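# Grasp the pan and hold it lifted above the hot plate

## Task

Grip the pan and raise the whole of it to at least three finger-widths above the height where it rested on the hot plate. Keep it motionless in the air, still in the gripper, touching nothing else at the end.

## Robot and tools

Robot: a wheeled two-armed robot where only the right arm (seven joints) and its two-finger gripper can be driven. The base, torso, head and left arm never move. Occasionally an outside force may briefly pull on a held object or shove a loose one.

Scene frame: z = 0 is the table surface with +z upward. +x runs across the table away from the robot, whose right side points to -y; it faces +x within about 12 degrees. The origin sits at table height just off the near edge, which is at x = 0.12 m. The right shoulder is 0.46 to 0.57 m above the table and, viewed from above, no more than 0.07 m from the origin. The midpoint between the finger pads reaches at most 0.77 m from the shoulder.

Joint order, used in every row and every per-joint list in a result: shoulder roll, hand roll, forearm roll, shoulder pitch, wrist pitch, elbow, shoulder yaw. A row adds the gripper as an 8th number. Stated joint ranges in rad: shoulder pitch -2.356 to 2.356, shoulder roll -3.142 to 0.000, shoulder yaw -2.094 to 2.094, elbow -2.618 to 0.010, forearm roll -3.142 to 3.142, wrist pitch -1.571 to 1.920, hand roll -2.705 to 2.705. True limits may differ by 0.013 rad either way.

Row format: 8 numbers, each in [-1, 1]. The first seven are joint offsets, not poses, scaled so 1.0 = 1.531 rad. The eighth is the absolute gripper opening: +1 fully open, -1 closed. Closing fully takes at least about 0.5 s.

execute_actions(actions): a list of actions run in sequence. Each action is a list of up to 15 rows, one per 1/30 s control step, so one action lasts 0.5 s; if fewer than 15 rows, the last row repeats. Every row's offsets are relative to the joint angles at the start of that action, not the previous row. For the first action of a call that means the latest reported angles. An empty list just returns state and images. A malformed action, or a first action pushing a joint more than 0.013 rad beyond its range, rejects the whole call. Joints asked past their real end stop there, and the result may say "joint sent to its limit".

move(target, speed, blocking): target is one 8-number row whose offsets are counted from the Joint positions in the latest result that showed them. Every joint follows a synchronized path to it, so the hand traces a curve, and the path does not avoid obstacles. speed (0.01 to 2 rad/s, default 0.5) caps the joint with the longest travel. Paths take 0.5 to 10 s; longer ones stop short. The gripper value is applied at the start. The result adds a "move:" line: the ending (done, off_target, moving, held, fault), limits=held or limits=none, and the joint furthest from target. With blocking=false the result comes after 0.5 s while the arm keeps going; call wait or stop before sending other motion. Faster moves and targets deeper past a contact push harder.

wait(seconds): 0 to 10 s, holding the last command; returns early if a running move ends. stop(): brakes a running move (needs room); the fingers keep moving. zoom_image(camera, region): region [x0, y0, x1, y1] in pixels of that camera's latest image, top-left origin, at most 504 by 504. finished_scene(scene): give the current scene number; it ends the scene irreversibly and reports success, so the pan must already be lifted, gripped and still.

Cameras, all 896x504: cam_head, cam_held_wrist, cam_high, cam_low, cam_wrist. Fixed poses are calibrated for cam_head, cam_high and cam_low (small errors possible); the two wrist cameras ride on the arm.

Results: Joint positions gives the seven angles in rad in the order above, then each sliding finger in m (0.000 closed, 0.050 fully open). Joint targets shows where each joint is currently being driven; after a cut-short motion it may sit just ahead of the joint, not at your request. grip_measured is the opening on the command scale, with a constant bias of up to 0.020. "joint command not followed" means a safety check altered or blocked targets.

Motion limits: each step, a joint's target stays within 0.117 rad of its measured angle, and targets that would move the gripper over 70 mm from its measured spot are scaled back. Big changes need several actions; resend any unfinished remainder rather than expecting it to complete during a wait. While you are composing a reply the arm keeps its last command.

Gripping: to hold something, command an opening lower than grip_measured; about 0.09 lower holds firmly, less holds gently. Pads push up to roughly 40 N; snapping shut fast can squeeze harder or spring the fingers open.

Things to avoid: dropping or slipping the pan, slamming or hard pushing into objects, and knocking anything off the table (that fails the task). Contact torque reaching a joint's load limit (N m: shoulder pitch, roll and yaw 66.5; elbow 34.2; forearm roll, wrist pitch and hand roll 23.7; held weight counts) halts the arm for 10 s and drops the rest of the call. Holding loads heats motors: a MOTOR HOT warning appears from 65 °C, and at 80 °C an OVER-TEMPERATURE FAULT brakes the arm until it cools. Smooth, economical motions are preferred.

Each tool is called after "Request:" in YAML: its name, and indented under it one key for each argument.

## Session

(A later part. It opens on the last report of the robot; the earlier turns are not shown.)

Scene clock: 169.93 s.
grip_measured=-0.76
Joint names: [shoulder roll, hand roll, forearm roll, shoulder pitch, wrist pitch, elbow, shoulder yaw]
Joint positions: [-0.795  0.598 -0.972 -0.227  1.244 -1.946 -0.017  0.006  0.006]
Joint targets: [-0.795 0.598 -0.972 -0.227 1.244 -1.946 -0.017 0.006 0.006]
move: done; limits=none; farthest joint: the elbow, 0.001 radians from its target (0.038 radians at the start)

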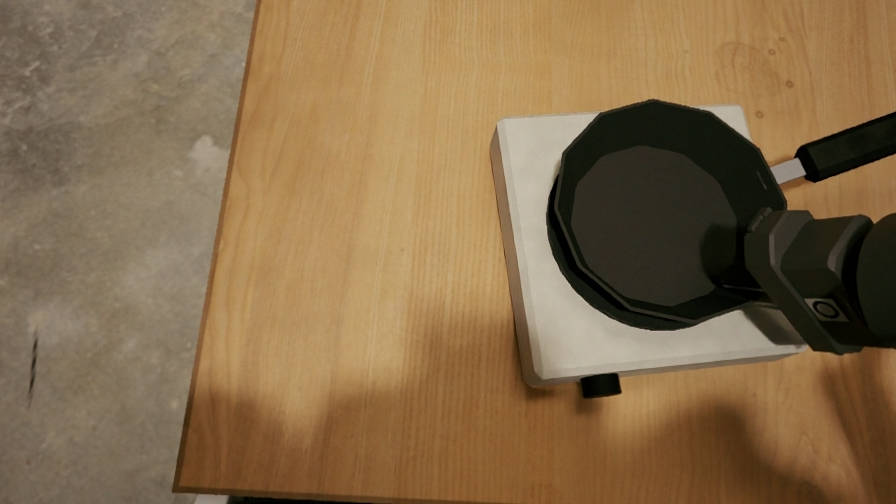

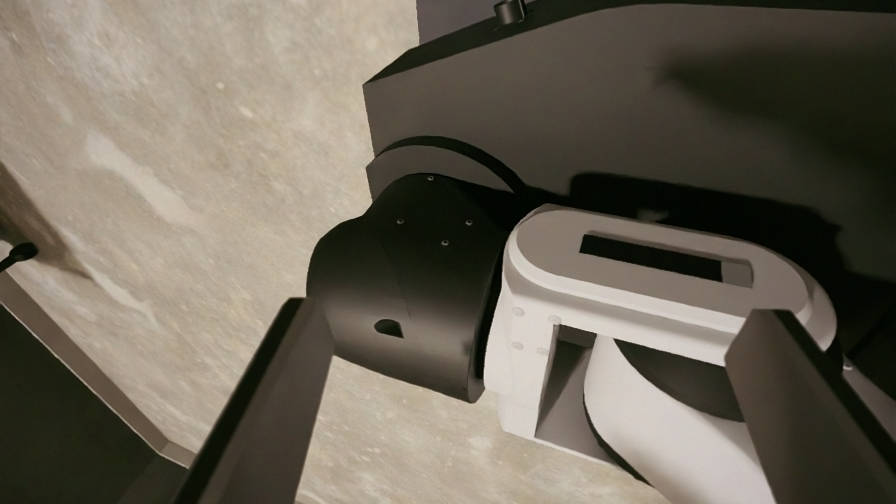

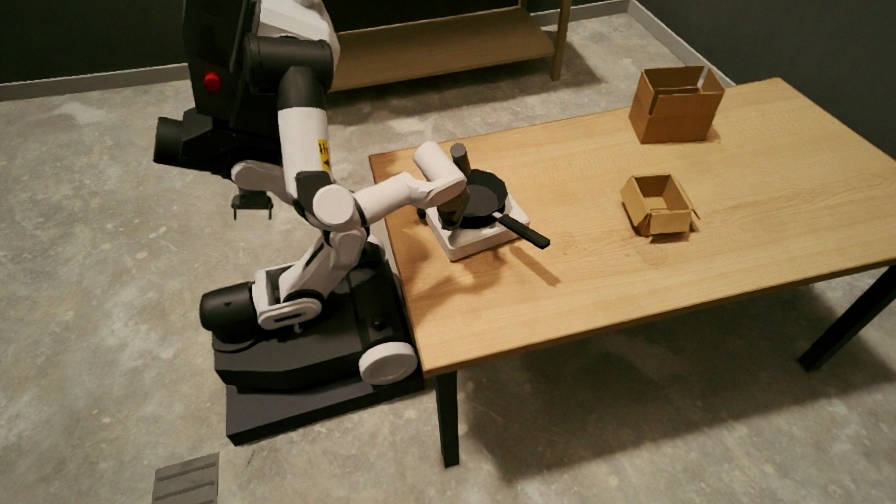

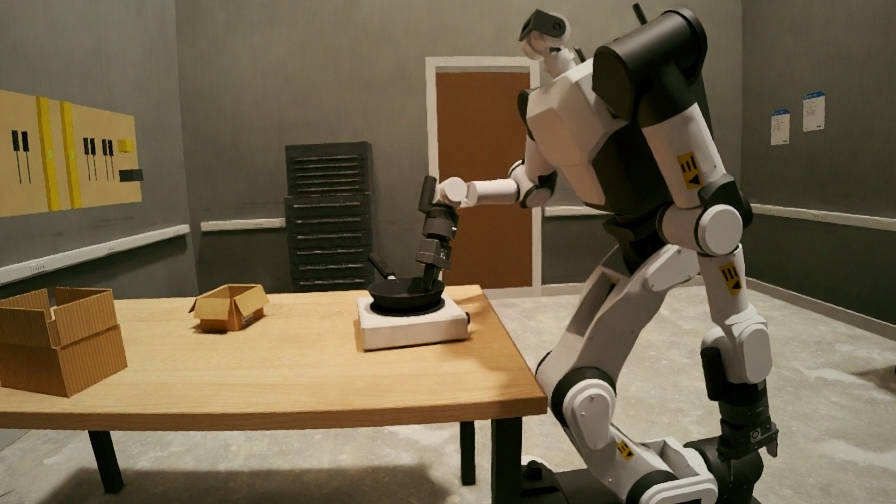

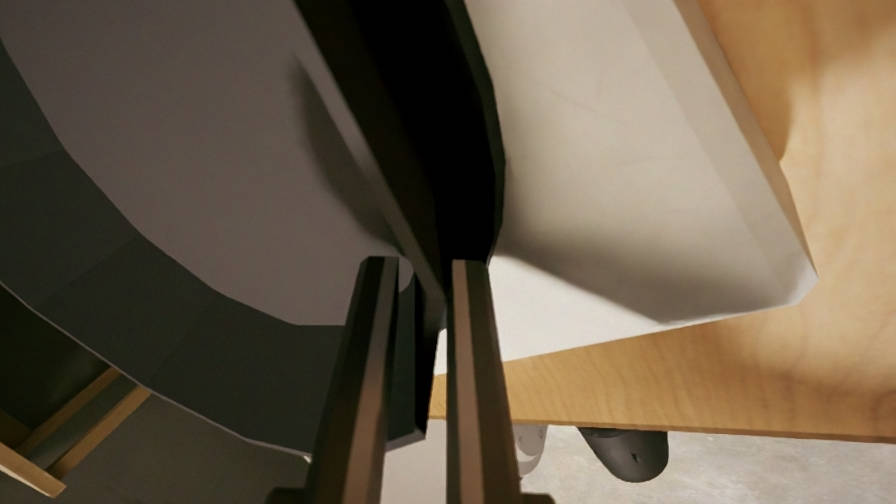

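Request:
move:
  target: [-0.0745, -0.1248, -0.111, -0.0196, 0.1796, -0.1698, -0.1378, -1.0]
  speed: 0.2

Request:
zoom_image:
  camera: "cam_low"
  region: [330, 130, 510, 350]

Scene clock: 188.27 s.
grip_measured=-0.97
Joint names: [shoulder roll, hand roll, forearm roll, shoulder pitch, wrist pitch, elbow, shoulder yaw]
Joint positions: [-0.898  0.411 -1.127 -0.261  1.511 -2.193 -0.212  0.001  0.001]
Joint targets: [-0.899 0.411 -1.127 -0.262 1.511 -2.194 -0.213 -0.000 -0.000]
move: done; limits=none; farthest joint: the shoulder pitch, 0.001 radians from its target (0.030 radians at the start)

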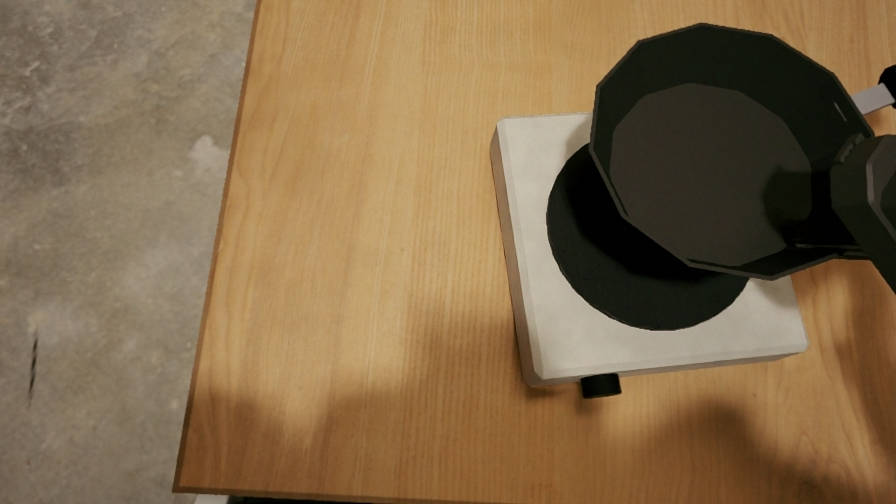

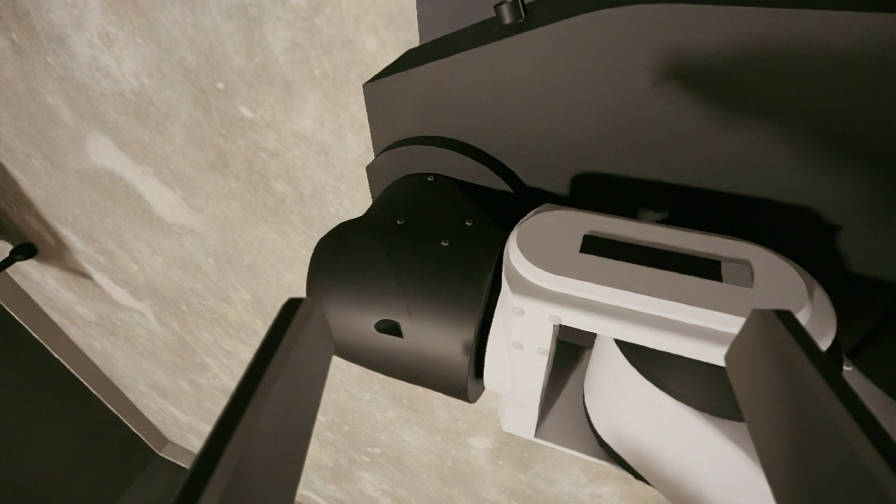

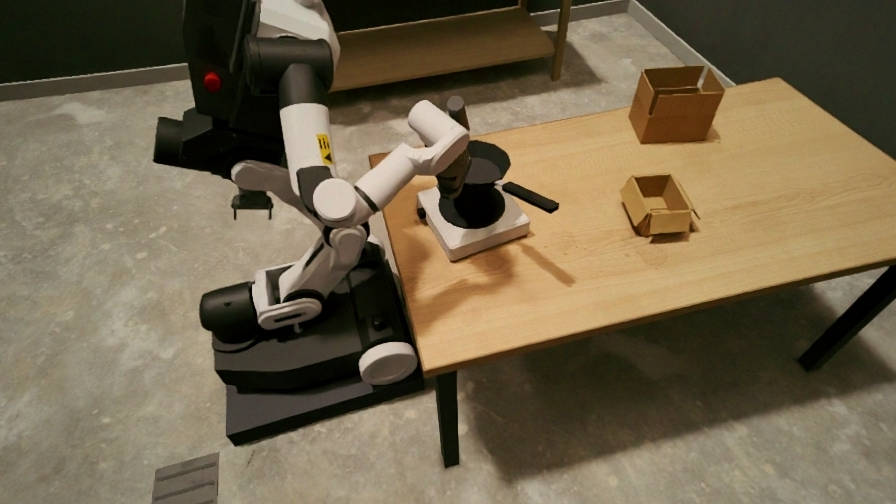

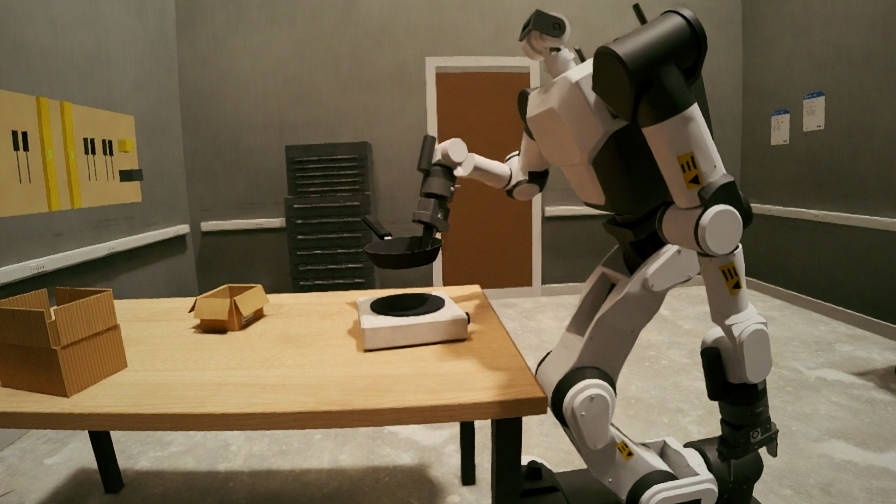

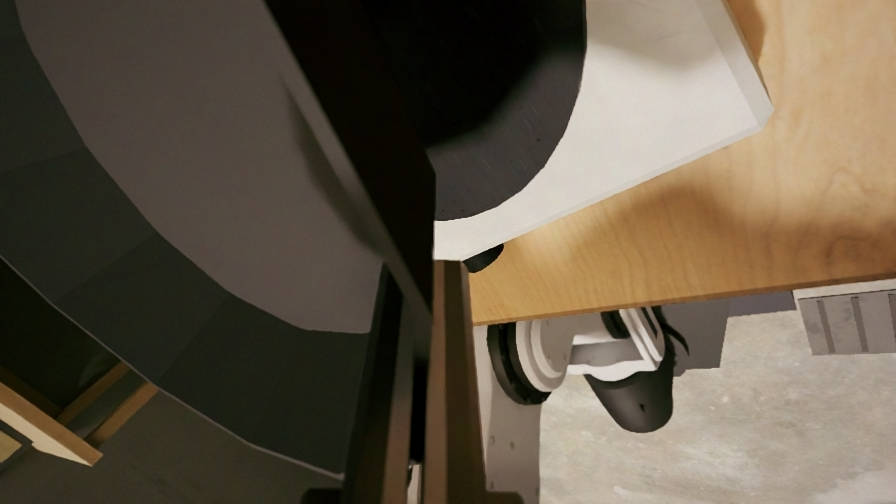

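Region (330, 130, 510, 350) of cam_low's 896x504 image, scaled by 2.291, with more detail than that image has; it fills the left 412 columns of this view, and the rest is white.

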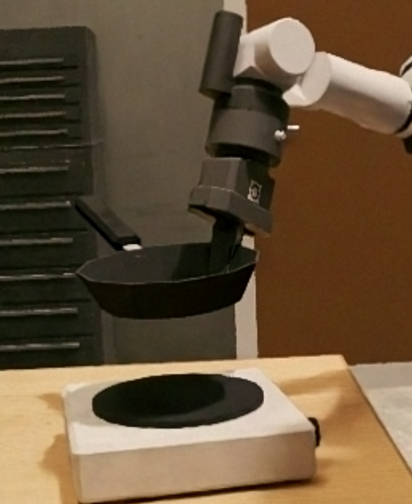

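Request:
wait:
  seconds: 1

Scene clock: 190.87 s.
grip_measured=-0.97
Joint names: [shoulder roll, hand roll, forearm roll, shoulder pitch, wrist pitch, elbow, shoulder yaw]
Joint positions: [-0.898  0.411 -1.127 -0.261  1.511 -2.193 -0.212  0.001  0.001]
Joint targets: [-0.899 0.411 -1.127 -0.262 1.511 -2.194 -0.213 -0.000 -0.000]
wait: 1.00 s; at rest from the start

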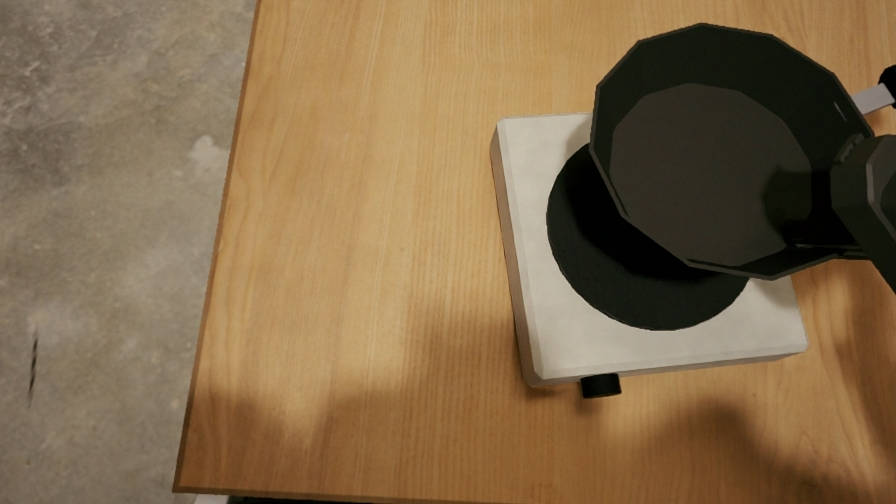

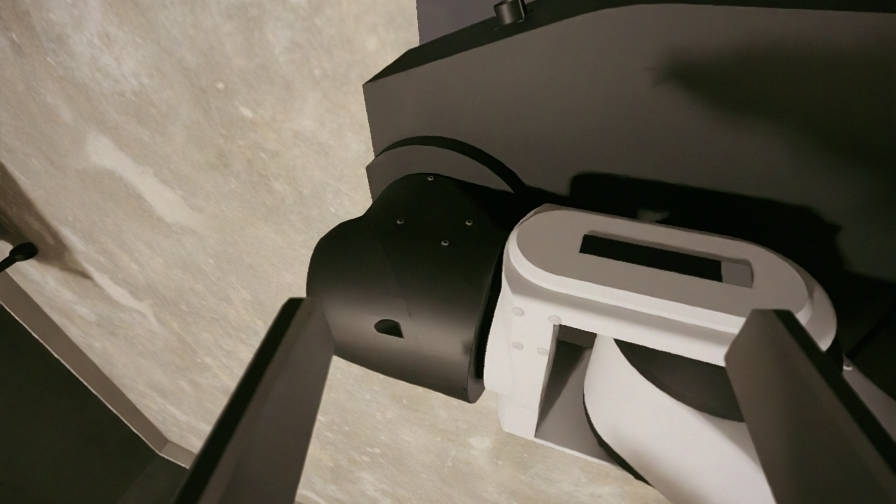

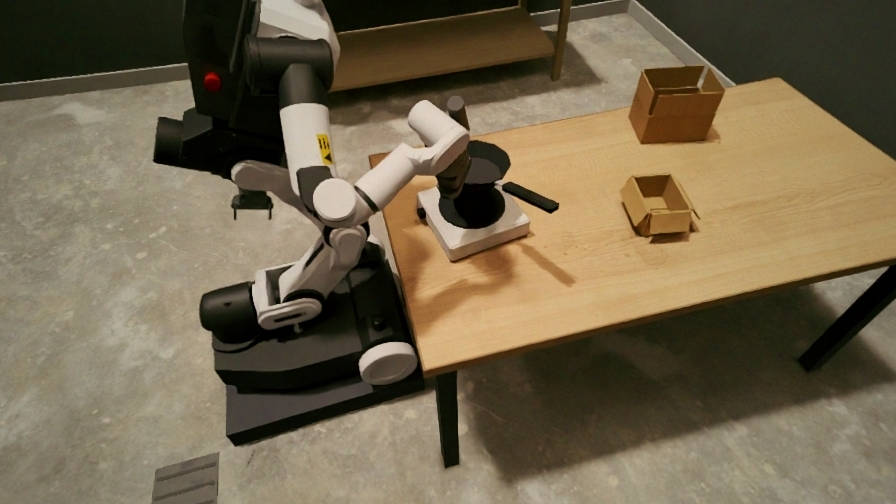

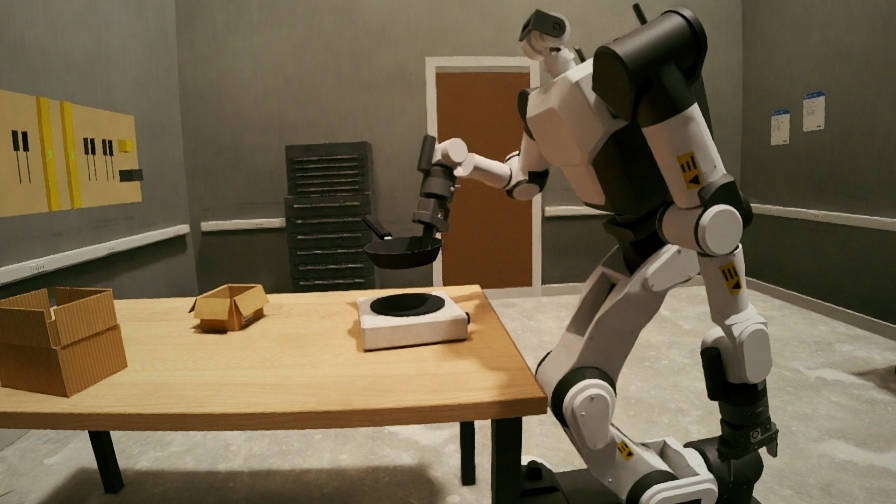

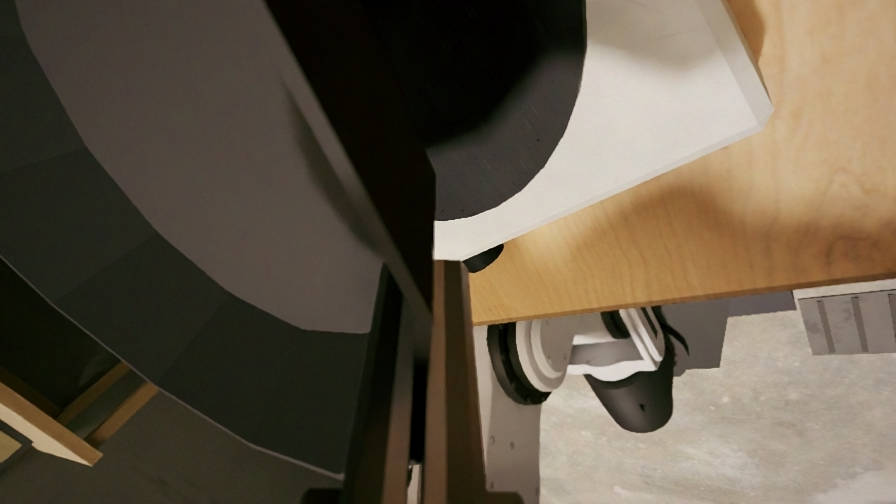

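The pan is stable and about 10 cm clear of the hot plate.

Request:
finished_scene:
  scene: 1

The scene is finished: the task was done.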